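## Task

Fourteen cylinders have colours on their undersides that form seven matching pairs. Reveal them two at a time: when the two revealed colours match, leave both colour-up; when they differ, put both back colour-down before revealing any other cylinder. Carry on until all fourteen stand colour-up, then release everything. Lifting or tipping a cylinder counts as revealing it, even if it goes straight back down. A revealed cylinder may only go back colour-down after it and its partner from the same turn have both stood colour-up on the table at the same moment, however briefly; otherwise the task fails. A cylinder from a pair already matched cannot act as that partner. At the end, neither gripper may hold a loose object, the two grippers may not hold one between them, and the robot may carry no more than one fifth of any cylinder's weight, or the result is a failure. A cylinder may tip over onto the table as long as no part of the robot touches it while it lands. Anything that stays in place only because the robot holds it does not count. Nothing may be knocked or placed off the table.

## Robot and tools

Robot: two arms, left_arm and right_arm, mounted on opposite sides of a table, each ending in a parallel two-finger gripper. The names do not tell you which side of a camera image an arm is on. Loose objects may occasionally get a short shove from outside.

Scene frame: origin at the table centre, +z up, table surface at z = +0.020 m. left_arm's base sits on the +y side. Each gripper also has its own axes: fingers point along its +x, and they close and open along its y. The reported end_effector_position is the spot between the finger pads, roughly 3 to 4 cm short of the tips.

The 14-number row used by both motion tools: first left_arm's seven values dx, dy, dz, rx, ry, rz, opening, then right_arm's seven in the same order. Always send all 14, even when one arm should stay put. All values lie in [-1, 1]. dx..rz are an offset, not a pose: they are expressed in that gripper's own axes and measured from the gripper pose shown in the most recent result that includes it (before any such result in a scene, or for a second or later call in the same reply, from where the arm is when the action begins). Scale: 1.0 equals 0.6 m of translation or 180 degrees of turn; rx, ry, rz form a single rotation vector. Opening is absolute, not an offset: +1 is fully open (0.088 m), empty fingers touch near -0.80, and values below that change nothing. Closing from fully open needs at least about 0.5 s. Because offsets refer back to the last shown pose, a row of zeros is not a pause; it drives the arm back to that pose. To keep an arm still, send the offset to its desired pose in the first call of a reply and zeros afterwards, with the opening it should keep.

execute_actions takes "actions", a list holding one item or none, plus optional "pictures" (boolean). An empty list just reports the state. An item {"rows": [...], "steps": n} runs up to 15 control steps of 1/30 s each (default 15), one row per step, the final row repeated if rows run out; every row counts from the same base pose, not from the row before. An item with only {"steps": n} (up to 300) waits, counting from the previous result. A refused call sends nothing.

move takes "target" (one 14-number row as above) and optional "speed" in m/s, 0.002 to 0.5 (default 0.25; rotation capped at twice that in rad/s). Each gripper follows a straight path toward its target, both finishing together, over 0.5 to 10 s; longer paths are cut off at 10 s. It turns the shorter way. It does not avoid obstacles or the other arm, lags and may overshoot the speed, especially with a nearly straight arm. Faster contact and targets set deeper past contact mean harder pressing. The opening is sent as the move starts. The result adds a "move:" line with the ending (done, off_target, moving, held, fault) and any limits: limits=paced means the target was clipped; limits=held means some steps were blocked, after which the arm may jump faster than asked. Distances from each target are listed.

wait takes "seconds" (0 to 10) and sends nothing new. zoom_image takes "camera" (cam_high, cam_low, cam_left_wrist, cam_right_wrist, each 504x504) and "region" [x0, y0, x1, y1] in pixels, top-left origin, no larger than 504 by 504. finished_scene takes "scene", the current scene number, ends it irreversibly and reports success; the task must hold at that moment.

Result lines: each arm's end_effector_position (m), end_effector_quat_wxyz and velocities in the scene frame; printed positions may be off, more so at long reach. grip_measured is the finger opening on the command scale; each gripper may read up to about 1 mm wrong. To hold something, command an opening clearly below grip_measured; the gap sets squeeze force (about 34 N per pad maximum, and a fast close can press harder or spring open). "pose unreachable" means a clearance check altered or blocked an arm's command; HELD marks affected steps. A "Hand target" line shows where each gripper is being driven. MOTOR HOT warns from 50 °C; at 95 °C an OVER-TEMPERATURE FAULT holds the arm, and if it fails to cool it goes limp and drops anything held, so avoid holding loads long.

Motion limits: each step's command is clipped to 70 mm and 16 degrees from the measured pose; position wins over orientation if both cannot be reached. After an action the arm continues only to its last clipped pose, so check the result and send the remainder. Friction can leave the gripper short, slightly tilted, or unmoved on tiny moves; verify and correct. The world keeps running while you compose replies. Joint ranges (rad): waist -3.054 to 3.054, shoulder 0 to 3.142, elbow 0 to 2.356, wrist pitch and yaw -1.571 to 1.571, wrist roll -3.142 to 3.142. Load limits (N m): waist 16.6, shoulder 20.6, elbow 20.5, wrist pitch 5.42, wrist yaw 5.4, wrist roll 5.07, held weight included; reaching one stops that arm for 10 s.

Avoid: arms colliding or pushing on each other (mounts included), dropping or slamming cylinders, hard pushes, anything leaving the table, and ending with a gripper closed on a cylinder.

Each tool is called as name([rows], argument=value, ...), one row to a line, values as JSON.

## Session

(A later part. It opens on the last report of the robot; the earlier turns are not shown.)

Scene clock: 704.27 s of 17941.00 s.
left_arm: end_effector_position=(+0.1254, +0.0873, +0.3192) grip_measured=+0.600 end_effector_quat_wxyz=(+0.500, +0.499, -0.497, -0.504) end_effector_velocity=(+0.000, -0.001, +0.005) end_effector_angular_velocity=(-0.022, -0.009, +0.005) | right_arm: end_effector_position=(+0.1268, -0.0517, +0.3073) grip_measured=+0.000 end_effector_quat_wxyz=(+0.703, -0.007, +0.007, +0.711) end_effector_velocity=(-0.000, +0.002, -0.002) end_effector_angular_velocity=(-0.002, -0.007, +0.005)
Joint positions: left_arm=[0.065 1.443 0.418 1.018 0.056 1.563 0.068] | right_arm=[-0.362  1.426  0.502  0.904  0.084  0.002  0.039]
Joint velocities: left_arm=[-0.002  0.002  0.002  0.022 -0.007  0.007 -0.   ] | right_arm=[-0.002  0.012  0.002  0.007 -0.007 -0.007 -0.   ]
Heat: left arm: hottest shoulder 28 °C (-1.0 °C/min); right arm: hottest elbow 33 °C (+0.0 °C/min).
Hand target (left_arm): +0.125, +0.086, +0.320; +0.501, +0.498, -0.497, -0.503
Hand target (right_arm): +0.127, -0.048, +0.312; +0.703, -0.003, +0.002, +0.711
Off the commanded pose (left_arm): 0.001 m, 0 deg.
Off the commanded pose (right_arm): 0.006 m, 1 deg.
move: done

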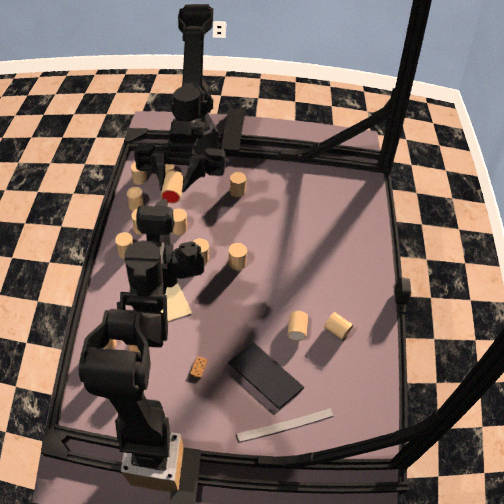

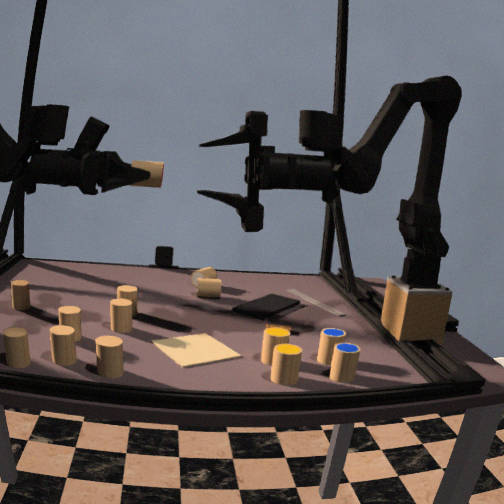

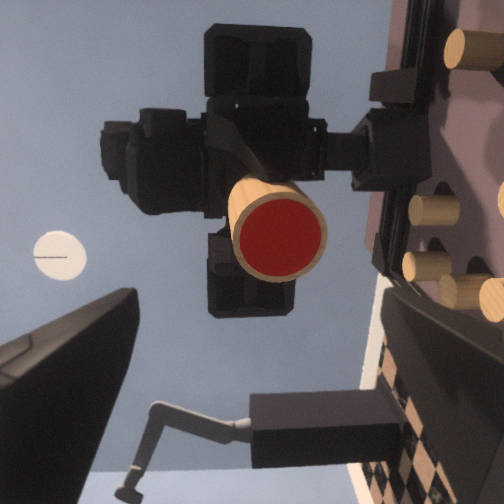

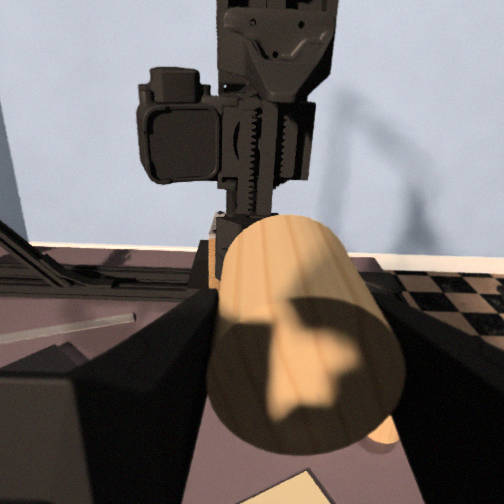

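move(target=[0.15,-0.012,0.006,0,0,0.005,0.6,0,0,0,0,0,0,-0.4], speed=0.13)

execute_actions([
  {"rows":[[0,0,0,0,0,0,-0.4,0,0,0,0,0,0,-0.4],[0,0,0,0,0,0,-0.4,0,0,0,0,0,0,-0.4],[0,0,0,0,0,0,-0.4,0,0,0,0,0,0,-0.4],[0,0,0,0,0,0,-0.4,0,0,0,0,0,0,-0.4],[0,0,0,0,0,0,-0.4,0,0,0,0,0,0,-0.4],[0,0,0,0,0,0,-0.4,0,0,0,0,0,0,-0.4],[0,0,0,0,0,0,-0.4,0,0,0,0,0,0,-0.4],[0,0,0,0,0,0,-0.4,0,0,0,0,0,0,0.5],[0,0,0,0,0,0,-0.4,0,0,0,0,0,0,0.5],[0,0,0,0,0,0,-0.4,0,0,0,0,0,0,0.5],[-0.01,0,0,0,0,0,-0.4,-0.01,0,0,0,0,0,0.5],[-0.02,0,0,0,0,0,-0.4,-0.02,0,0,0,0,0,0.5],[-0.03,0,0,0,0,0,-0.4,-0.03,0,0,0,0,0,0.5],[-0.04,0,0,0,0,0,-0.4,-0.04,0,0,0,0,0,0.5],[-0.05,0,0,0,0,0,-0.4,-0.05,0,0,0,0,0,0.5]],"steps":15},
], pictures=false)

move(target=[-0.27,-0.27,0.006,0,0,-0.498,-0.4,-0.332,0.192,-0.287,0,0.494,0,0.5], speed=0.4)

Scene clock: 718.67 s of 17941.00 s.
left_arm: end_effector_position=(+0.1228, +0.0003, +0.3095) grip_measured=+0.600 end_effector_quat_wxyz=(+0.503, +0.497, -0.500, -0.501) end_effector_velocity=(-0.000, -0.002, +0.000) end_effector_angular_velocity=(+0.002, +0.008, +0.015) | right_arm: end_effector_position=(+0.1269, -0.0513, +0.3071) grip_measured=+0.000 end_effector_quat_wxyz=(+0.703, -0.008, +0.007, +0.711) end_effector_velocity=(-0.002, -0.001, -0.002) end_effector_angular_velocity=(-0.007, -0.008, +0.020)
Joint positions: left_arm=[0.041 1.803 0.736 1.072 0.032 1.563 0.068] | right_arm=[-0.362  1.428  0.504  0.904  0.083  0.001  0.039]
Joint velocities: left_arm=[-0.007  0.002  0.007 -0.007 -0.022 -0.007  0.   ] | right_arm=[-0.002 -0.002 -0.002 -0.007 -0.022 -0.007 -0.   ]
Heat: left arm: hottest wrist pitch 30 °C (+0.0 °C/min); right arm: hottest elbow 35 °C (+1.0 °C/min).
Hand target (left_arm): +0.122, -0.003, +0.311; +0.504, +0.495, -0.501, -0.500
Hand target (right_arm): +0.127, -0.052, +0.307; +0.703, -0.007, +0.007, +0.711
Off the commanded pose (left_arm): 0.004 m, 0 deg.
Off the commanded pose (right_arm): 0.000 m, 0 deg.
move: done

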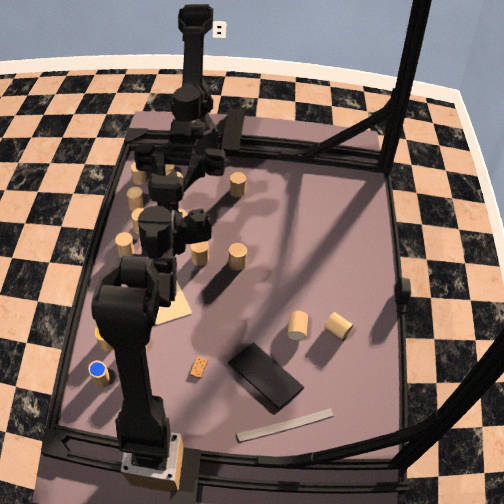

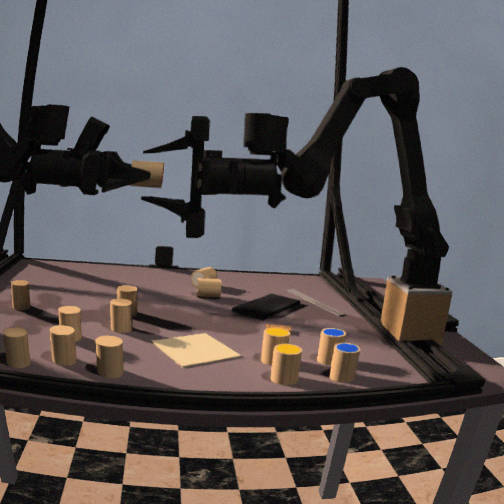

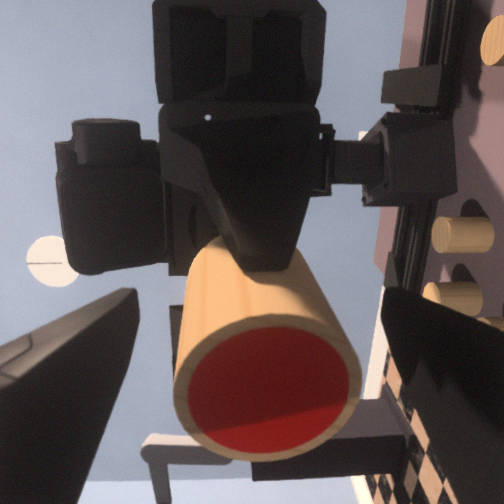

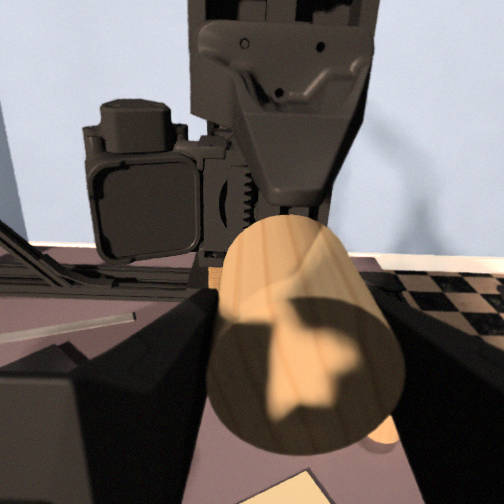

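Scene clock: 719.17 s of 17941.00 s.
left_arm: end_effector_position=(+0.1223, +0.0146, +0.3030) grip_measured=+0.029 end_effector_quat_wxyz=(+0.499, +0.501, -0.495, -0.505) end_effector_velocity=(-0.003, +0.151, -0.028) end_effector_angular_velocity=(+0.071, +0.009, +0.020) | right_arm: end_effector_position=(+0.1273, -0.0642, +0.3069) grip_measured=+0.493 end_effector_quat_wxyz=(+0.703, -0.008, +0.008, +0.711) end_effector_velocity=(+0.000, -0.145, -0.001) end_effector_angular_velocity=(+0.002, +0.007, +0.014)
Joint positions: left_arm=[0.041 1.768 0.673 1.084 0.032 1.563 0.04 ] | right_arm=[-0.359  1.37   0.459  0.888  0.087  0.001  0.063]
Joint velocities: left_arm=[-0.002 -0.427 -0.637  0.139 -0.022 -0.007 -0.   ] | right_arm=[ 0.051 -0.662 -0.491 -0.168  0.037  0.007  0.027]
Heat: left arm: hottest wrist pitch 30 °C (+0.0 °C/min); right arm: hottest elbow 35 °C (+1.0 °C/min).
Hand target (left_arm): +0.123, +0.028, +0.309; +0.503, +0.497, -0.500, -0.501
Hand target (right_arm): +0.127, -0.079, +0.307; +0.703, -0.007, +0.007, +0.711
Off the commanded pose (left_arm): 0.017 m, 1 deg.
Off the commanded pose (right_arm): 0.017 m, 0 deg.
Steps of this call (steps 1 to 15: all 15 steps of this action). Readings (end_effector_position):
1: left_arm (+0.1228, +0.0003, +0.3095) | right_arm (+0.1269, -0.0513, +0.3071)
2: left_arm (+0.1228, +0.0003, +0.3094) | right_arm (+0.1269, -0.0513, +0.3071)
4: left_arm (+0.1228, +0.0003, +0.3095) | right_arm (+0.1269, -0.0513, +0.3070)
8: left_arm (+0.1228, +0.0003, +0.3095) | right_arm (+0.1269, -0.0513, +0.3068)
15: the state above

Scene clock: 722.00 s of 17941.00 s.
left_arm: end_effector_position=(+0.1175, +0.1921, +0.1424) grip_measured=+0.026 end_effector_quat_wxyz=(+0.001, +0.703, +0.004, -0.711) end_effector_velocity=(+0.000, +0.002, +0.002) end_effector_angular_velocity=(+0.012, -0.007, +0.005) | right_arm: end_effector_position=(+0.0164, -0.2812, +0.1375) grip_measured=+0.500 end_effector_quat_wxyz=(+0.498, -0.501, +0.502, +0.499) end_effector_velocity=(+0.001, -0.002, -0.001) end_effector_angular_velocity=(-0.014, -0.002, +0.005)
Joint positions: left_arm=[ 0.032  1.747  0.937 -0.764  0.011  1.587  0.04 ] | right_arm=[ 0.227  1.458  0.739 -0.855 -0.005  0.684  0.064]
Joint velocities: left_arm=[-0.002 -0.002  0.007 -0.022 -0.007 -0.007  0.   ] | right_arm=[-0.002  0.002 -0.002 -0.007 -0.007 -0.007 -0.   ]
Heat: left arm: hottest wrist pitch 30 °C (+0.0 °C/min); right arm: hottest elbow 35 °C (+1.0 °C/min).
Hand target (left_arm): +0.117, +0.189, +0.143; +0.001, +0.704, +0.001, -0.710
Hand target (right_arm): +0.014, -0.280, +0.138; +0.497, -0.500, +0.503, +0.499
Off the commanded pose (left_arm): 0.003 m, 0 deg.
Off the commanded pose (right_arm): 0.003 m, 1 deg.
move: done

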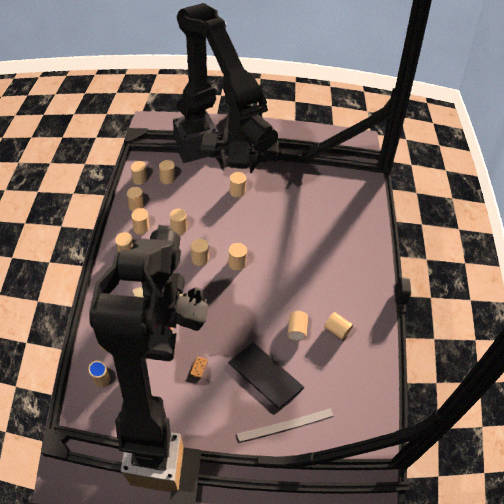

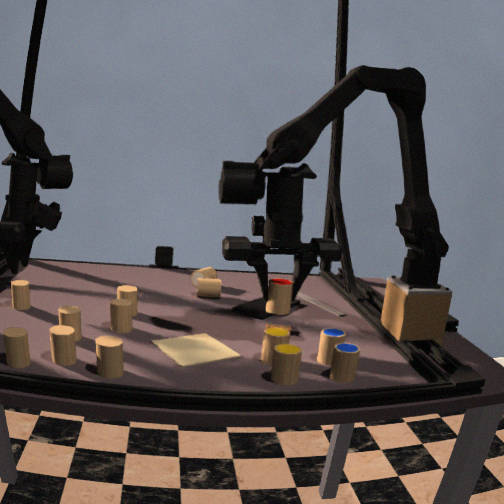

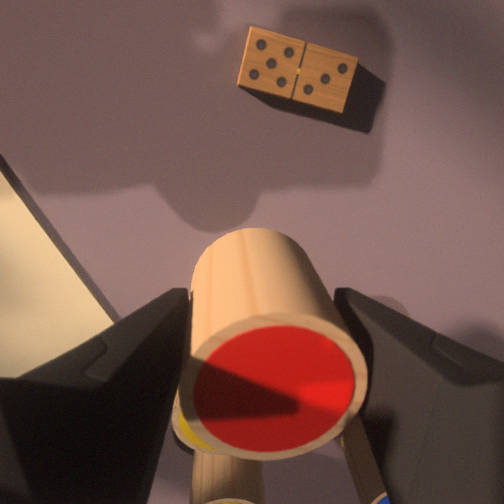

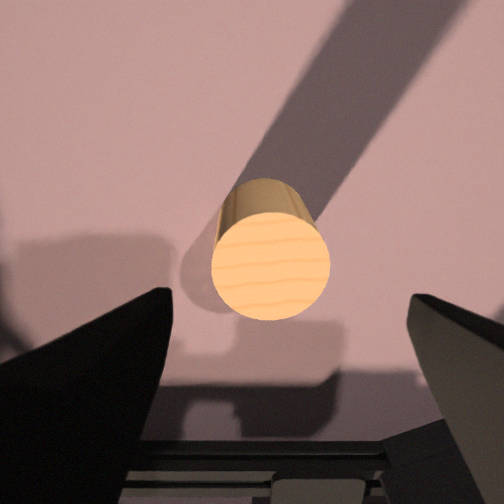

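move(target=[0.113,0,0,0,0.003,0,-0.4,0.1045,0.0037,-0.007,0,0.003,-0.003,0.5], speed=0.08)

execute_actions([
  {"rows":[[0,0,0,0,0,0,0.6,0,0,0,0,0,0,-0.4],[0,0,0,0,0,0,0.6,0,0,0,0,0,0,-0.4],[0,0,0,0,0,0,0.6,0,0,0,0,0,0,-0.4],[0,0,0,0,0,0,0.6,0,0,0,0,0,0,-0.4],[0,0,0,0,0,0,0.6,0,0,0,0,0,0,-0.4],[-0.01,0,0,0,0,0,0.6,0,0,0,0,0,0,-0.4],[-0.02,0,0,0,0,0,0.6,0,0,0,0,0,0,-0.4],[-0.03,0,0,0,0,0,0.6,-0.015,0,0,0,0,0,-0.4],[-0.04,0,0,0,0,0,0.6,-0.03,0,0,0,0,0,-0.4],[-0.05,0,0,0,0,0,0.6,-0.045,0,0,0,0,0,-0.4],[-0.06,0,0,0,0,0,0.6,-0.06,0,0,0,0,0,-0.4],[-0.07,0,0,0,0,0,0.6,-0.075,0,0,0,0,0,-0.4],[-0.08,0,0,0,0,0,0.6,-0.09,0,0,0,0,0,-0.4],[-0.09,0,0,0,0,0,0.6,-0.105,0,0,0,0,0,-0.4],[-0.1,0,0,0,0,0,0.6,-0.12,0,0,0,0,0,-0.4]],"steps":15},
], pictures=false)

move(target=[-0.312,0.178,-0.013,0,0,0.502,0.6,-0.305,-0.193,0.39,0,-0.506,0,-0.4], speed=0.4)

Scene clock: 743.47 s of 17941.00 s.
left_arm: end_effector_position=(+0.1175, +0.1886, +0.0794) grip_measured=+0.011 end_effector_quat_wxyz=(+0.007, +0.706, -0.001, -0.708) end_effector_velocity=(-0.002, -0.000, -0.001) end_effector_angular_velocity=(-0.003, +0.008, +0.019) | right_arm: end_effector_position=(+0.0123, -0.2826, +0.0781) grip_measured=+0.500 end_effector_quat_wxyz=(+0.498, -0.500, +0.502, +0.499) end_effector_velocity=(-0.000, -0.004, -0.001) end_effector_angular_velocity=(-0.024, +0.009, -0.010)
Joint positions: left_arm=[ 0.028  1.919  0.841 -0.482  0.003  1.581  0.04 ] | right_arm=[ 0.245  1.63   0.613 -0.555 -0.006  0.703  0.064]
Joint velocities: left_arm=[-0.002  0.002 -0.002  0.007  0.007 -0.022 -0.   ] | right_arm=[-0.002  0.002 -0.002 -0.007 -0.022  0.007 -0.   ]
Heat: left arm: hottest shoulder 29 °C (+0.0 °C/min); right arm: hottest elbow 35 °C (+2.0 °C/min).
Hand target (left_arm): +0.117, +0.192, +0.074; +0.002, +0.707, +0.004, -0.708
Hand target (right_arm): +0.014, -0.286, +0.075; +0.498, -0.506, +0.502, +0.494
Off the commanded pose (left_arm): 0.006 m, 1 deg.
Off the commanded pose (right_arm): 0.005 m, 1 deg.
move: done

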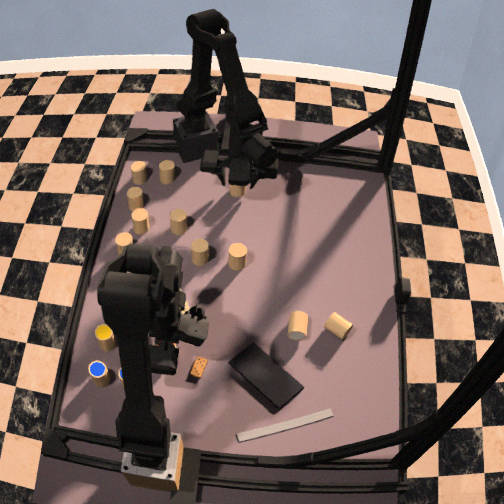

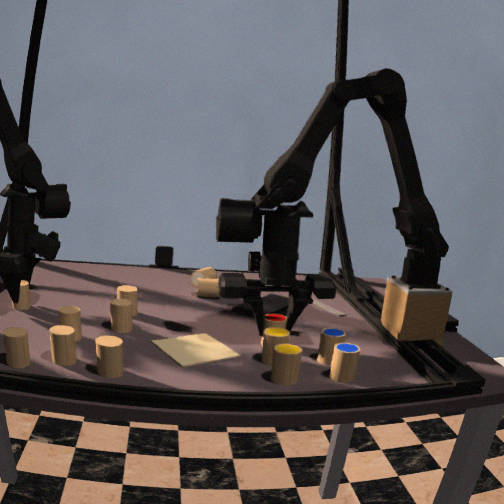

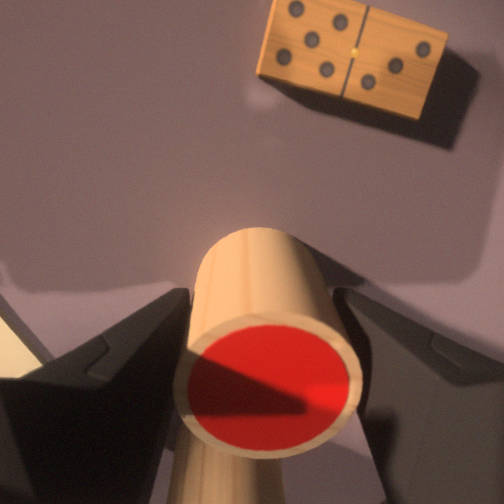

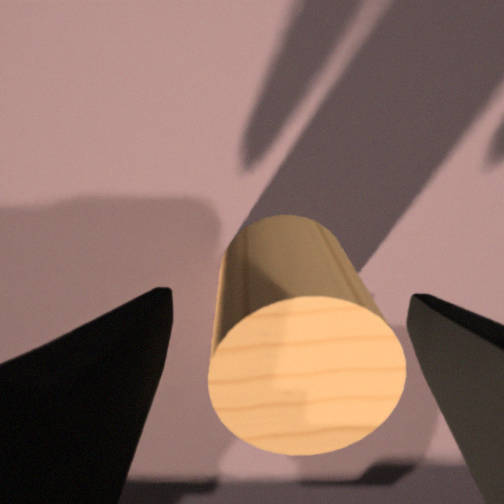

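Scene clock: 743.97 s of 17941.00 s.
left_arm: end_effector_position=(+0.1174, +0.1937, +0.1187) grip_measured=+0.596 end_effector_quat_wxyz=(+0.001, +0.706, +0.005, -0.708) end_effector_velocity=(+0.001, -0.019, +0.188) end_effector_angular_velocity=(-0.090, -0.009, +0.005) | right_arm: end_effector_position=(+0.0160, -0.2868, +0.1185) grip_measured=+0.003 end_effector_quat_wxyz=(+0.498, -0.510, +0.503, +0.490) end_effector_velocity=(-0.022, +0.029, +0.260) end_effector_angular_velocity=(+0.103, +0.079, +0.020)
Joint positions: left_arm=[ 0.028  1.801  0.889 -0.666  0.003  1.581  0.068] | right_arm=[ 0.245  1.508  0.696 -0.787 -0.005  0.703  0.039]
Joint velocities: left_arm=[-0.002 -0.491  0.31  -0.711 -0.007 -0.007  0.002] | right_arm=[-0.002 -0.632  0.647 -1.15   0.007 -0.022 -0.001]
Heat: left arm: hottest shoulder 29 °C (+0.0 °C/min); right arm: hottest elbow 35 °C (+2.0 °C/min).
Hand target (left_arm): +0.118, +0.190, +0.138; +0.008, +0.706, -0.002, -0.708
Hand target (right_arm): +0.012, -0.283, +0.144; +0.498, -0.499, +0.502, +0.501
Off the commanded pose (left_arm): 0.021 m, 1 deg.
Off the commanded pose (right_arm): 0.032 m, 2 deg.
Steps of this call (steps 1 to 15: all 15 steps of this action). Readings (end_effector_position):
1: left_arm (+0.1175, +0.1885, +0.0794) | right_arm (+0.0123, -0.2826, +0.0781)
2: left_arm (+0.1175, +0.1885, +0.0794) | right_arm (+0.0123, -0.2826, +0.0781)
4: left_arm (+0.1175, +0.1885, +0.0794) | right_arm (+0.0123, -0.2826, +0.0781)
8: left_arm (+0.1174, +0.1928, +0.0826) | right_arm (+0.0131, -0.2833, +0.0785)
15: the state above

Scene clock: 746.97 s of 17941.00 s.
left_arm: end_effector_position=(+0.1254, +0.0849, +0.3256) grip_measured=+0.600 end_effector_quat_wxyz=(+0.504, +0.498, -0.502, -0.496) end_effector_velocity=(-0.004, +0.000, -0.003) end_effector_angular_velocity=(+0.012, -0.007, -0.015) | right_arm: end_effector_position=(+0.1264, -0.0503, +0.3214) grip_measured=+0.002 end_effector_quat_wxyz=(+0.703, -0.003, -0.006, +0.711) end_effector_velocity=(-0.000, -0.000, -0.000) end_effector_angular_velocity=(+0.003, -0.007, +0.005)
Joint positions: left_arm=[0.061 1.444 0.431 1.027 0.048 1.57  0.068] | right_arm=[-0.36   1.403  0.527  0.88   0.086 -0.013  0.039]
Joint velocities: left_arm=[-0.007  0.002 -0.002 -0.007  0.007  0.007 -0.   ] | right_arm=[-0.002  0.002 -0.002  0.007 -0.007 -0.007 -0.   ]
Heat: left arm: hottest shoulder 29 °C (+0.0 °C/min); right arm: hottest elbow 35 °C (+2.0 °C/min).
Hand target (left_arm): +0.126, +0.086, +0.321; +0.503, +0.499, -0.499, -0.499
Hand target (right_arm): +0.127, -0.048, +0.322; +0.703, -0.002, -0.008, +0.711
Off the commanded pose (left_arm): 0.005 m, 1 deg.
Off the commanded pose (right_arm): 0.004 m, 1 deg.
move: done

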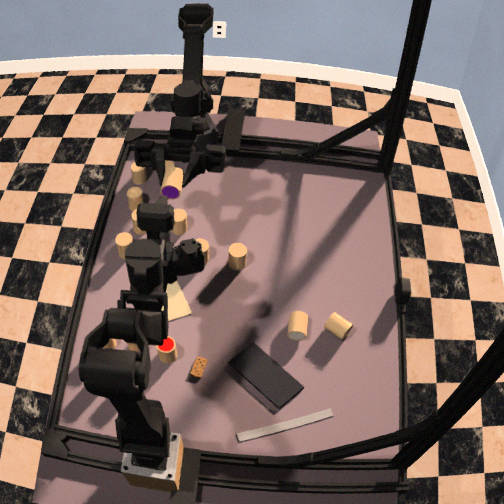

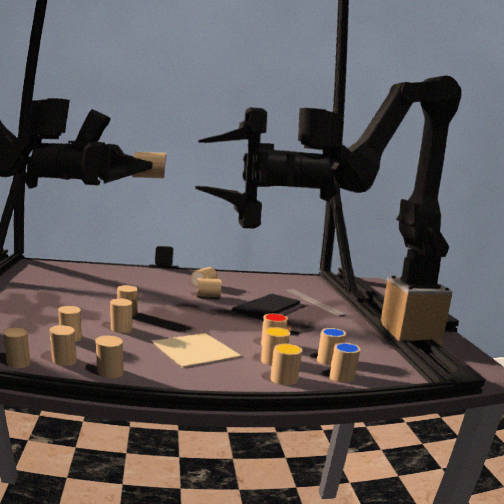

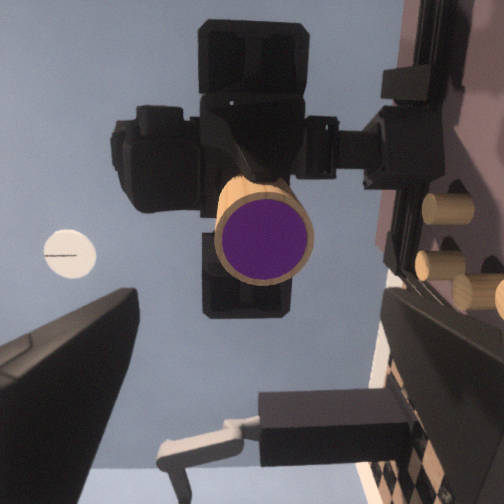

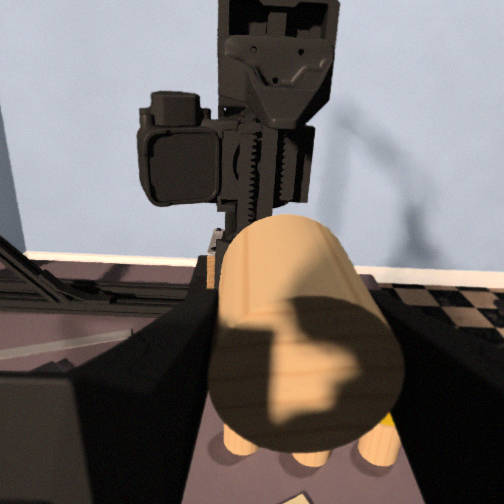

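move(target=[0.143,-0.001,0.007,0,0,0,0.6,0,0,0,0,0,0,-0.4], speed=0.13)

execute_actions([
  {"rows":[[0,0,0,0,0,0,-0.4,0,0,0,0,0,0,-0.4],[0,0,0,0,0,0,-0.4,0,0,0,0,0,0,-0.4],[0,0,0,0,0,0,-0.4,0,0,0,0,0,0,-0.4],[0,0,0,0,0,0,-0.4,0,0,0,0,0,0,-0.4],[0,0,0,0,0,0,-0.4,0,0,0,0,0,0,-0.4],[0,0,0,0,0,0,-0.4,0,0,0,0,0,0,-0.4],[0,0,0,0,0,0,-0.4,0,0,0,0,0,0,-0.4],[0,0,0,0,0,0,-0.4,0,0,0,0,0,0,0.5],[0,0,0,0,0,0,-0.4,0,0,0,0,0,0,0.5],[0,0,0,0,0,0,-0.4,0,0,0,0,0,0,0.5],[-0.01,0,0,0,0,0,-0.4,-0.01,0,0,0,0,0,0.5],[-0.02,0,0,0,0,0,-0.4,-0.02,0,0,0,0,0,0.5],[-0.03,0,0,0,0,0,-0.4,-0.03,0,0,0,0,0,0.5],[-0.04,0,0,0,0,0,-0.4,-0.04,0,0,0,0,0,0.5],[-0.05,0,0,0,0,0,-0.4,-0.05,0,0,0,0,0,0.5]],"steps":15},
], pictures=false)

move(target=[-0.113,-0.332,0.156,0,0,-0.499,-0.4,-0.055,-0.003,0,0.004,0,-0.003,0.5], speed=0.4)

Scene clock: 761.23 s of 17941.00 s.
left_arm: end_effector_position=(+0.1227, +0.0021, +0.3238) grip_measured=+0.600 end_effector_quat_wxyz=(+0.504, +0.499, -0.501, -0.497) end_effector_velocity=(+0.002, -0.002, +0.000) end_effector_angular_velocity=(+0.002, +0.008, +0.019) | right_arm: end_effector_position=(+0.1264, -0.0500, +0.3206) grip_measured=+0.000 end_effector_quat_wxyz=(+0.703, -0.004, -0.005, +0.711) end_effector_velocity=(+0.002, -0.000, -0.000) end_effector_angular_velocity=(+0.002, +0.008, -0.010)
Joint positions: left_arm=[0.039 1.753 0.748 1.014 0.025 1.57  0.068] | right_arm=[-0.361  1.405  0.528  0.88   0.085 -0.013  0.039]
Joint velocities: left_arm=[-0.002  0.002  0.007 -0.007 -0.022 -0.007 -0.   ] | right_arm=[-0.002  0.002 -0.002  0.007  0.007  0.007  0.   ]
Heat: left arm: hottest wrist pitch 30 °C (+2.0 °C/min); right arm: hottest elbow 35 °C (+2.0 °C/min).
Hand target (left_arm): +0.122, -0.001, +0.325; +0.505, +0.498, -0.502, -0.496
Hand target (right_arm): +0.126, -0.050, +0.321; +0.703, -0.003, -0.006, +0.711
Off the commanded pose (left_arm): 0.004 m, 0 deg.
Off the commanded pose (right_arm): 0.001 m, 0 deg.
move: done

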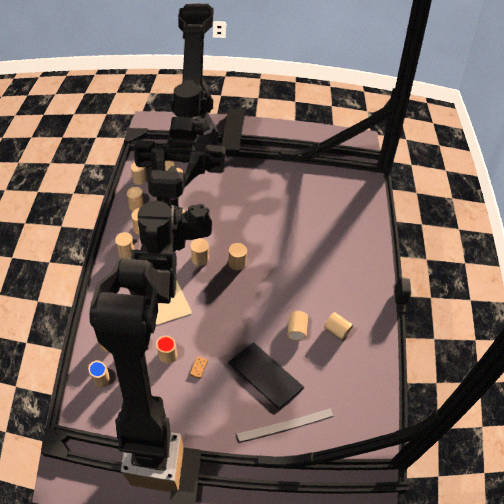

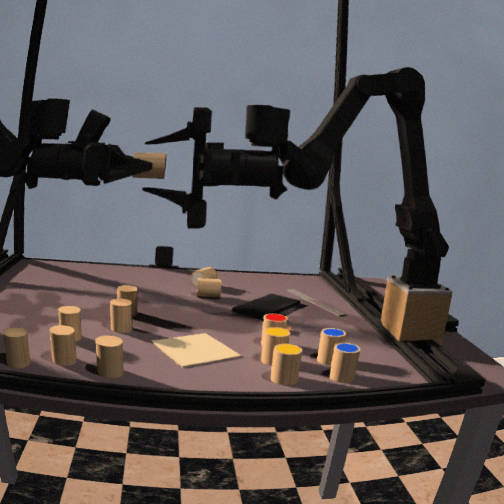

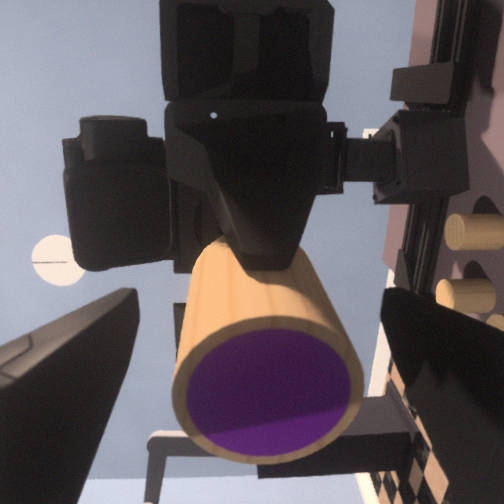

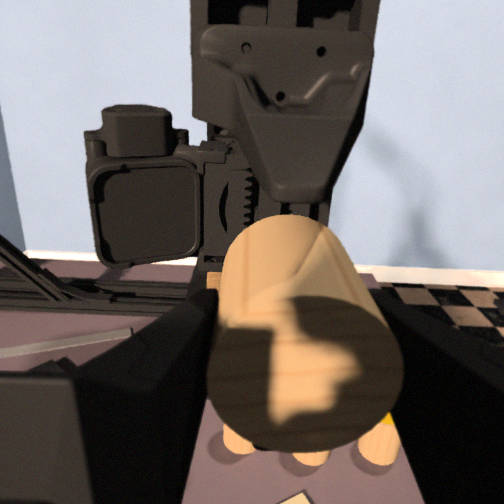

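Scene clock: 761.73 s of 17941.00 s.
left_arm: end_effector_position=(+0.1223, +0.0161, +0.3174) grip_measured=+0.021 end_effector_quat_wxyz=(+0.500, +0.503, -0.497, -0.501) end_effector_velocity=(-0.004, +0.150, -0.032) end_effector_angular_velocity=(+0.081, +0.010, +0.005) | right_arm: end_effector_position=(+0.1268, -0.0630, +0.3200) grip_measured=+0.489 end_effector_quat_wxyz=(+0.703, -0.004, -0.005, +0.711) end_effector_velocity=(+0.002, -0.144, -0.005) end_effector_angular_velocity=(-0.003, +0.007, +0.000)
Joint positions: left_arm=[0.039 1.716 0.686 1.022 0.025 1.57  0.04 ] | right_arm=[-0.357  1.347  0.483  0.864  0.088 -0.013  0.063]
Joint velocities: left_arm=[-0.002 -0.452 -0.628  0.095 -0.007 -0.007  0.   ] | right_arm=[ 0.051 -0.652 -0.486 -0.168  0.051  0.007  0.028]
Heat: left arm: hottest wrist pitch 30 °C (+2.0 °C/min); right arm: hottest elbow 35 °C (+2.0 °C/min).
Hand target (left_arm): +0.123, +0.030, +0.323; +0.504, +0.499, -0.501, -0.497
Hand target (right_arm): +0.127, -0.077, +0.320; +0.703, -0.003, -0.006, +0.711
Off the commanded pose (left_arm): 0.017 m, 1 deg.
Off the commanded pose (right_arm): 0.017 m, 0 deg.
Steps of this call (steps 1 to 15: all 15 steps of this action). Readings (end_effector_position):
1: left_arm (+0.1227, +0.0021, +0.3236) | right_arm (+0.1264, -0.0500, +0.3206)
2: left_arm (+0.1227, +0.0020, +0.3237) | right_arm (+0.1264, -0.0500, +0.3205)
4: left_arm (+0.1227, +0.0020, +0.3237) | right_arm (+0.1264, -0.0500, +0.3205)
8: left_arm (+0.1227, +0.0020, +0.3237) | right_arm (+0.1264, -0.0500, +0.3203)
15: the state above

Scene clock: 764.67 s of 17941.00 s.
left_arm: end_effector_position=(+0.0291, +0.0982, +0.1187) grip_measured=+0.019 end_effector_quat_wxyz=(+0.002, +0.707, +0.004, -0.707) end_effector_velocity=(+0.002, -0.000, -0.003) end_effector_angular_velocity=(-0.002, -0.022, +0.019) | right_arm: end_effector_position=(+0.1288, -0.1047, +0.3224) grip_measured=+0.500 end_effector_quat_wxyz=(+0.706, +0.002, -0.003, +0.708) end_effector_velocity=(+0.000, -0.001, -0.002) end_effector_angular_velocity=(-0.007, -0.008, -0.005)
Joint positions: left_arm=[-0.212  2.135  1.386 -0.823  0.001  1.342  0.04 ] | right_arm=[-0.34   1.128  0.359  0.776  0.114 -0.002  0.064]
Joint velocities: left_arm=[-0.002  0.007 -0.002  0.007 -0.022 -0.022 -0.   ] | right_arm=[ 0.002 -0.002 -0.002 -0.007  0.007 -0.007 -0.   ]
Heat: left arm: hottest wrist pitch 30 °C (+2.0 °C/min); right arm: hottest elbow 35 °C (+2.0 °C/min).
Hand target (left_arm): +0.027, +0.096, +0.119; +0.003, +0.706, +0.003, -0.708
Hand target (right_arm): +0.129, -0.107, +0.320; +0.706, +0.002, -0.001, +0.708
Off the commanded pose (left_arm): 0.003 m, 0 deg.
Off the commanded pose (right_arm): 0.003 m, 0 deg.
move: done

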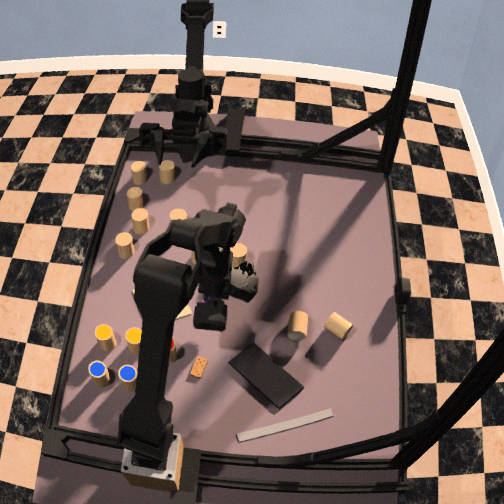

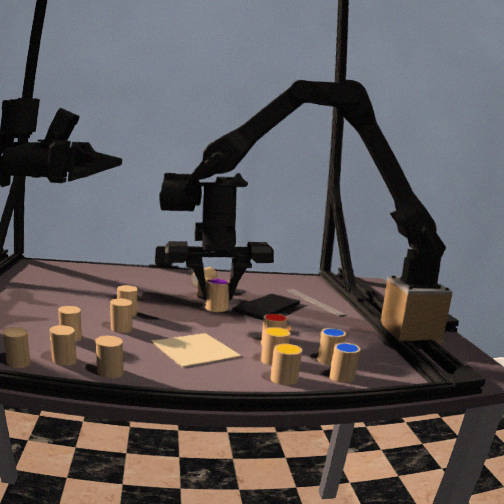

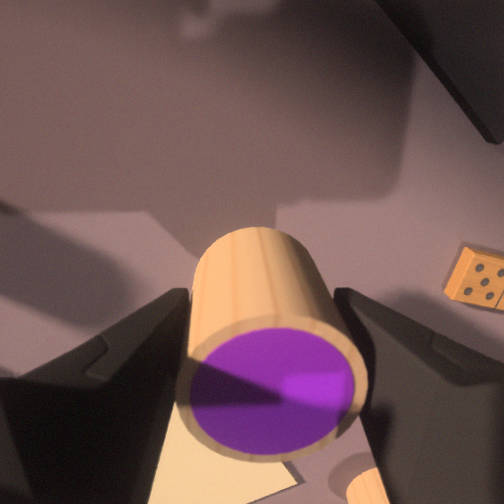

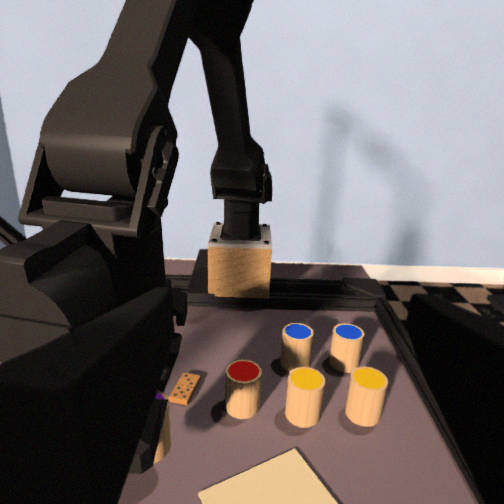

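move(target=[0.065,0,0,0,0,0,-0.4,0,0,0,0,0,0,0.5], speed=0.07)

execute_actions([
  {"rows":[[0,0,0,0,0,0,0.5,0,0,0,0,0,0,0.5]],"steps":10},
], pictures=false)

wait(seconds=2)

execute_actions([
  {"rows":[[0,0,0,0,0,0,-0.4,0,0,0,0,0,0,0.5],[0,0,0,0,0,0,-0.4,0,0,0,0,0,0,0.5],[0,0,0,0,0,0,-0.4,0,0,0,0,0,0,0.5],[0,0,0,0,0,0,-0.4,0,0,0,0,0,0,0.5],[0,0,0,0,0,0,-0.4,0,0,0,0,0,0,0.5],[0,0,0,0,0,0,-0.4,0,0,0,0,0,0,0.5],[0,0,0,0,0,0,-0.4,0,0,0,0,0,0,0.5],[-0.015,0,0,0,0,0,-0.4,0,0,0,0,0,0,0.5],[-0.03,0,0,0,0,0,-0.4,0,0,0,0,0,0,0.5],[-0.045,0,0,0,0,0,-0.4,0,0,0,0,0,0,0.5],[-0.06,0,0,0,0,0,-0.4,0,0,0,0,0,0,0.5],[-0.075,0,0,0,0,0,-0.4,0,0,0,0,0,0,0.5],[-0.09,0,0,0,0,0,-0.4,0,0,0,0,0,0,0.5],[-0.105,0,0,0,0,0,-0.4,0,0,0,0,0,0,0.5],[-0.12,0,0,0,0,0,-0.4,0,0,0,0,0,0,0.5]],"steps":15},
], pictures=false)

move(target=[-0.283,0.128,-0.16,0,0,0.5,-0.4,0,0,0,0,0,0,0.5], speed=0.4)

Scene clock: 780.03 s of 17941.00 s.
left_arm: end_effector_position=(+0.0283, +0.0954, +0.0843) grip_measured=+0.010 end_effector_quat_wxyz=(+0.006, +0.706, -0.000, -0.708) end_effector_velocity=(-0.002, +0.002, +0.002) end_effector_angular_velocity=(+0.004, +0.007, +0.005) | right_arm: end_effector_position=(+0.1287, -0.1052, +0.3218) grip_measured=+0.500 end_effector_quat_wxyz=(+0.706, +0.002, -0.002, +0.708) end_effector_velocity=(-0.000, +0.000, +0.003) end_effector_angular_velocity=(+0.012, -0.021, +0.005)
Joint positions: left_arm=[-0.212  2.206  1.345 -0.7    0.001  1.342  0.04 ] | right_arm=[-0.339  1.126  0.356  0.776  0.114 -0.002  0.064]
Joint velocities: left_arm=[-0.002 -0.007 -0.002 -0.007  0.007 -0.007 -0.001] | right_arm=[-0.002 -0.002  0.002  0.007 -0.007 -0.022 -0.   ]
Heat: left arm: hottest shoulder 31 °C (+1.0 °C/min); right arm: hottest elbow 35 °C (+0.0 °C/min).
Hand target (left_arm): +0.029, +0.098, +0.080; +0.002, +0.707, +0.004, -0.707
Hand target (right_arm): +0.129, -0.105, +0.322; +0.706, +0.002, -0.003, +0.708
Off the commanded pose (left_arm): 0.005 m, 1 deg.
Off the commanded pose (right_arm): 0.001 m, 0 deg.
move: done

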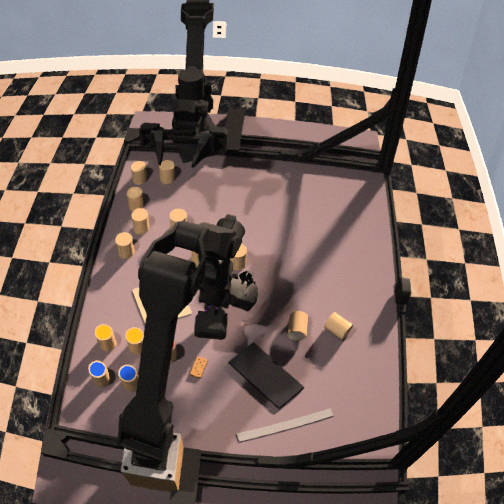

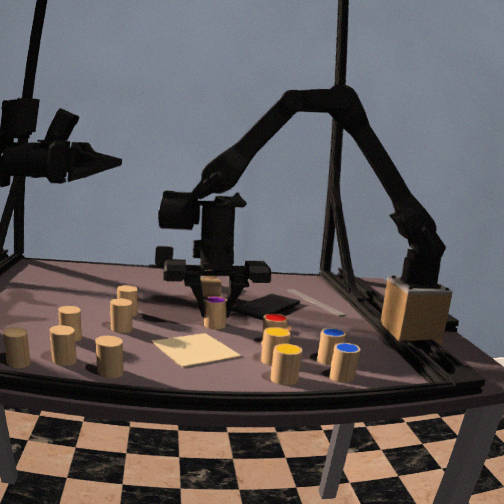

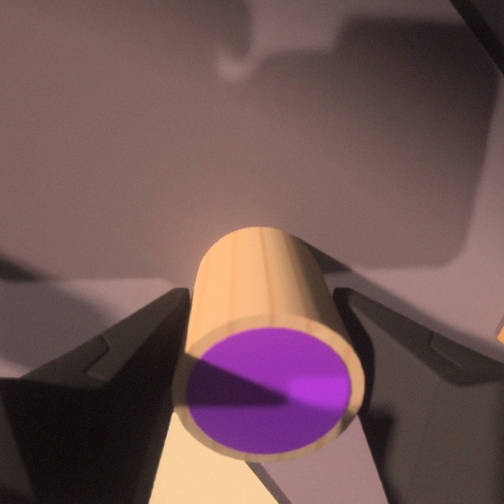

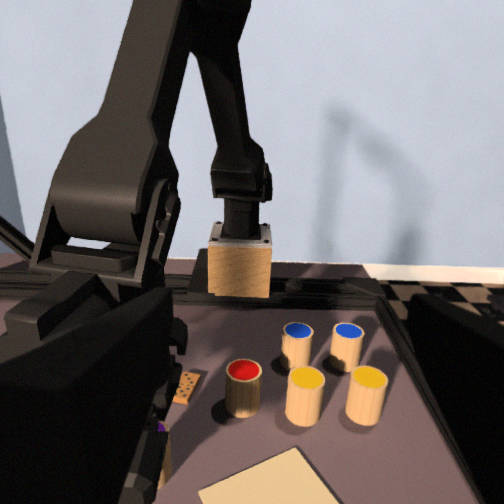

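Scene clock: 780.37 s of 17941.00 s.
left_arm: end_effector_position=(+0.0282, +0.0953, +0.0843) grip_measured=+0.482 end_effector_quat_wxyz=(+0.006, +0.706, -0.001, -0.708) end_effector_velocity=(+0.001, +0.003, +0.001) end_effector_angular_velocity=(+0.015, -0.011, +0.005) | right_arm: end_effector_position=(+0.1287, -0.1052, +0.3218) grip_measured=+0.500 end_effector_quat_wxyz=(+0.706, +0.002, -0.002, +0.708) end_effector_velocity=(-0.000, +0.000, -0.003) end_effector_angular_velocity=(-0.017, +0.005, +0.005)
Joint positions: left_arm=[-0.212  2.206  1.345 -0.699  0.001  1.342  0.063] | right_arm=[-0.339  1.126  0.356  0.776  0.114 -0.002  0.064]
Joint velocities: left_arm=[-0.002 -0.002  0.002 -0.022 -0.007 -0.007  0.003] | right_arm=[-0.002 -0.002  0.002 -0.022 -0.007  0.007 -0.   ]
Heat: left arm: hottest shoulder 31 °C (+1.0 °C/min); right arm: hottest elbow 35 °C (+0.0 °C/min).
Hand target (left_arm): +0.028, +0.095, +0.084; +0.006, +0.706, -0.001, -0.708
Hand target (right_arm): +0.129, -0.105, +0.322; +0.706, +0.002, -0.002, +0.708
Off the commanded pose (left_arm): 0.000 m, 0 deg.
Off the commanded pose (right_arm): 0.000 m, 0 deg.
Steps of this call (steps 1 to 10: all 10 steps of this action). Readings (end_effector_position):
1: left_arm (+0.0283, +0.0954, +0.0843) | right_arm (+0.1287, -0.1052, +0.3218)
2: left_arm (+0.0283, +0.0954, +0.0843) | right_arm (+0.1287, -0.1052, +0.3218)
4: left_arm (+0.0282, +0.0953, +0.0843) | right_arm (+0.1287, -0.1052, +0.3218)
8: left_arm (+0.0282, +0.0953, +0.0843) | right_arm (+0.1287, -0.1052, +0.3218)
10: the state above

Scene clock: 782.37 s of 17941.00 s.
left_arm: end_effector_position=(+0.0283, +0.0954, +0.0841) grip_measured=+0.500 end_effector_quat_wxyz=(+0.006, +0.706, -0.000, -0.708) end_effector_velocity=(+0.000, +0.001, +0.002) end_effector_angular_velocity=(+0.001, -0.008, -0.010) | right_arm: end_effector_position=(+0.1287, -0.1052, +0.3218) grip_measured=+0.500 end_effector_quat_wxyz=(+0.706, +0.002, -0.002, +0.708) end_effector_velocity=(-0.000, -0.000, -0.005) end_effector_angular_velocity=(-0.022, -0.010, +0.005)
Joint positions: left_arm=[-0.212  2.207  1.345 -0.699  0.001  1.342  0.063] | right_arm=[-0.339  1.126  0.356  0.776  0.114 -0.002  0.064]
Joint velocities: left_arm=[-0.002 -0.007 -0.002 -0.007 -0.007  0.007 -0.   ] | right_arm=[-0.002 -0.002 -0.002 -0.022 -0.007 -0.007  0.   ]
Heat: left arm: hottest shoulder 32 °C (+2.0 °C/min); right arm: hottest elbow 35 °C (+0.0 °C/min).
Hand target (left_arm): +0.028, +0.095, +0.084; +0.006, +0.706, -0.000, -0.708
Hand target (right_arm): +0.129, -0.105, +0.322; +0.706, +0.002, -0.002, +0.708
Off the commanded pose (left_arm): 0.000 m, 0 deg.
Off the commanded pose (right_arm): 0.000 m, 0 deg.
Steps of this call (steps 1 to 60: nothing new was sent). Readings (end_effector_position):
1: left_arm (+0.0282, +0.0953, +0.0843) | right_arm (+0.1287, -0.1052, +0.3218)
2: left_arm (+0.0282, +0.0953, +0.0843) | right_arm (+0.1287, -0.1052, +0.3218)
4: left_arm (+0.0282, +0.0953, +0.0843) | right_arm (+0.1287, -0.1052, +0.3218)
8: left_arm (+0.0282, +0.0953, +0.0843) | right_arm (+0.1287, -0.1052, +0.3218)
60: the state above

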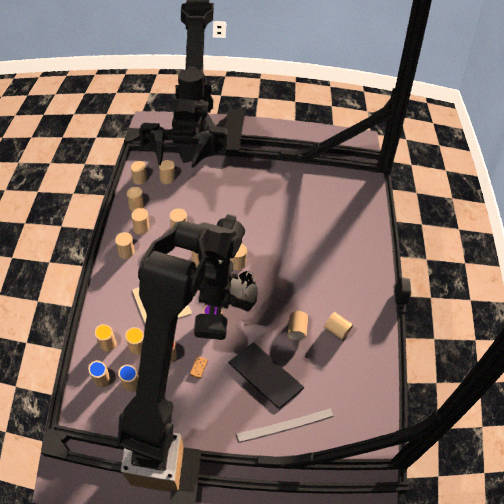

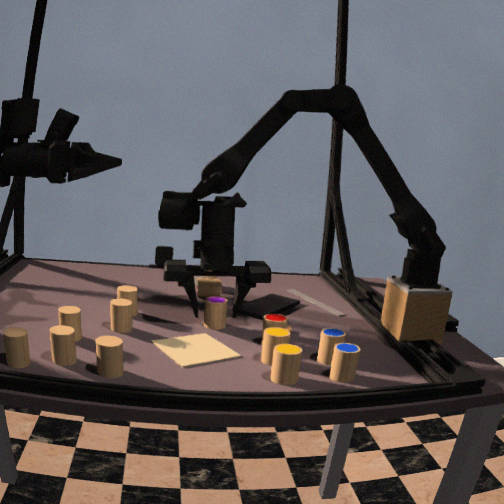

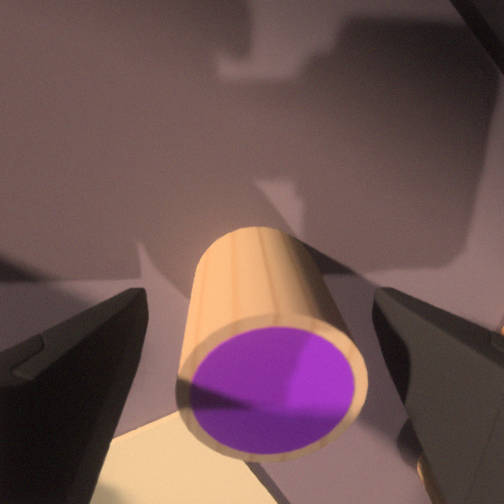

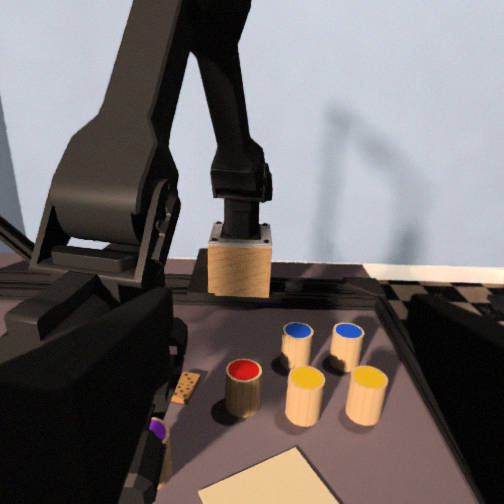

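Scene clock: 782.87 s of 17941.00 s.
left_arm: end_effector_position=(+0.0303, +0.1045, +0.1209) grip_measured=+0.018 end_effector_quat_wxyz=(-0.008, +0.709, +0.013, -0.705) end_effector_velocity=(-0.007, -0.033, +0.286) end_effector_angular_velocity=(-0.161, +0.029, +0.005) | right_arm: end_effector_position=(+0.1287, -0.1052, +0.3218) grip_measured=+0.500 end_effector_quat_wxyz=(+0.706, +0.002, -0.002, +0.708) end_effector_velocity=(+0.002, -0.000, -0.005) end_effector_angular_velocity=(-0.022, -0.010, -0.010)
Joint positions: left_arm=[-0.212  2.131  1.388 -0.859  0.001  1.342  0.04 ] | right_arm=[-0.339  1.126  0.356  0.776  0.114 -0.002  0.064]
Joint velocities: left_arm=[-0.002 -0.53   0.432 -0.799 -0.007 -0.007 -0.   ] | right_arm=[-0.002 -0.002 -0.002 -0.022  0.007 -0.007 -0.   ]
Heat: left arm: hottest shoulder 32 °C (+2.0 °C/min); right arm: hottest elbow 35 °C (+0.0 °C/min).
Hand target (left_arm): +0.029, +0.097, +0.154; +0.007, +0.706, -0.002, -0.709
Hand target (right_arm): +0.129, -0.105, +0.322; +0.706, +0.002, -0.002, +0.708
Off the commanded pose (left_arm): 0.036 m, 2 deg.
Off the commanded pose (right_arm): 0.000 m, 0 deg.
Steps of this call (steps 1 to 15: all 15 steps of this action). Readings (end_effector_position):
1: left_arm (+0.0283, +0.0954, +0.0841) | right_arm (+0.1287, -0.1052, +0.3218)
2: left_arm (+0.0283, +0.0954, +0.0841) | right_arm (+0.1287, -0.1052, +0.3218)
4: left_arm (+0.0283, +0.0954, +0.0841) | right_arm (+0.1287, -0.1052, +0.3218)
8: left_arm (+0.0284, +0.0959, +0.0843) | right_arm (+0.1287, -0.1052, +0.3218)
15: the state above

Scene clock: 785.80 s of 17941.00 s.
left_arm: end_effector_position=(+0.1248, +0.0224, +0.3250) grip_measured=+0.015 end_effector_quat_wxyz=(+0.503, +0.499, -0.501, -0.497) end_effector_velocity=(+0.000, +0.000, -0.000) end_effector_angular_velocity=(-0.002, +0.007, +0.005) | right_arm: end_effector_position=(+0.1287, -0.1052, +0.3218) grip_measured=+0.500 end_effector_quat_wxyz=(+0.706, +0.002, -0.002, +0.708) end_effector_velocity=(+0.002, -0.001, -0.002) end_effector_angular_velocity=(-0.007, -0.023, -0.010)
Joint positions: left_arm=[0.048 1.682 0.668 1.023 0.035 1.571 0.04 ] | right_arm=[-0.339  1.126  0.356  0.776  0.114 -0.002  0.064]
Joint velocities: left_arm=[-0.002  0.002 -0.002  0.007 -0.007 -0.007 -0.   ] | right_arm=[-0.002 -0.002 -0.002 -0.007  0.007 -0.022 -0.   ]
Heat: left arm: hottest shoulder 32 °C (+3.0 °C/min); right arm: hottest wrist pitch 36 °C (+1.0 °C/min).
Hand target (left_arm): +0.126, +0.023, +0.322; +0.502, +0.500, -0.500, -0.498
Hand target (right_arm): +0.129, -0.105, +0.322; +0.706, +0.002, -0.002, +0.708
Off the commanded pose (left_arm): 0.005 m, 0 deg.
Off the commanded pose (right_arm): 0.000 m, 0 deg.
move: done

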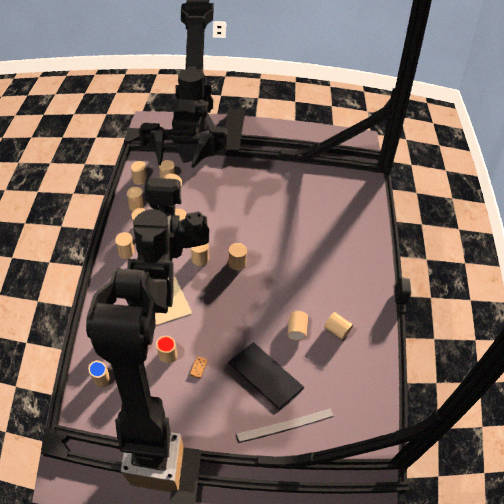

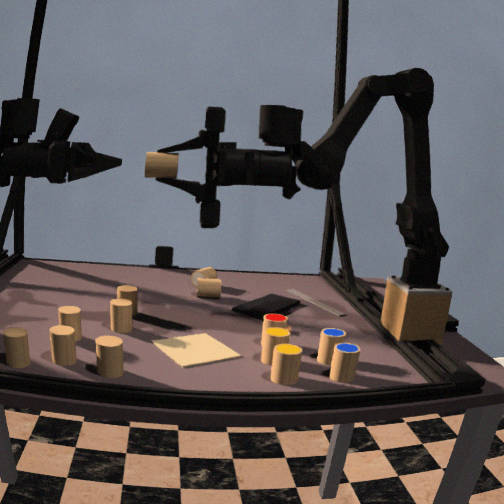

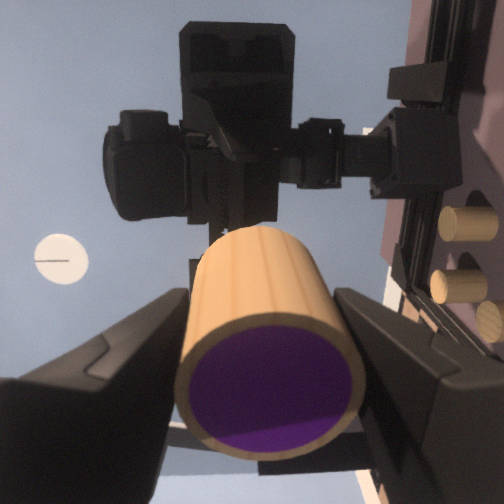

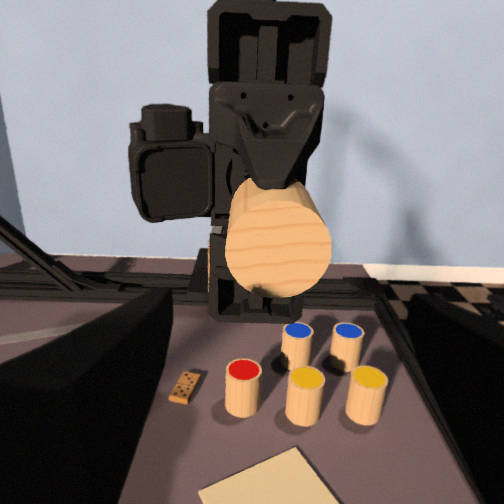

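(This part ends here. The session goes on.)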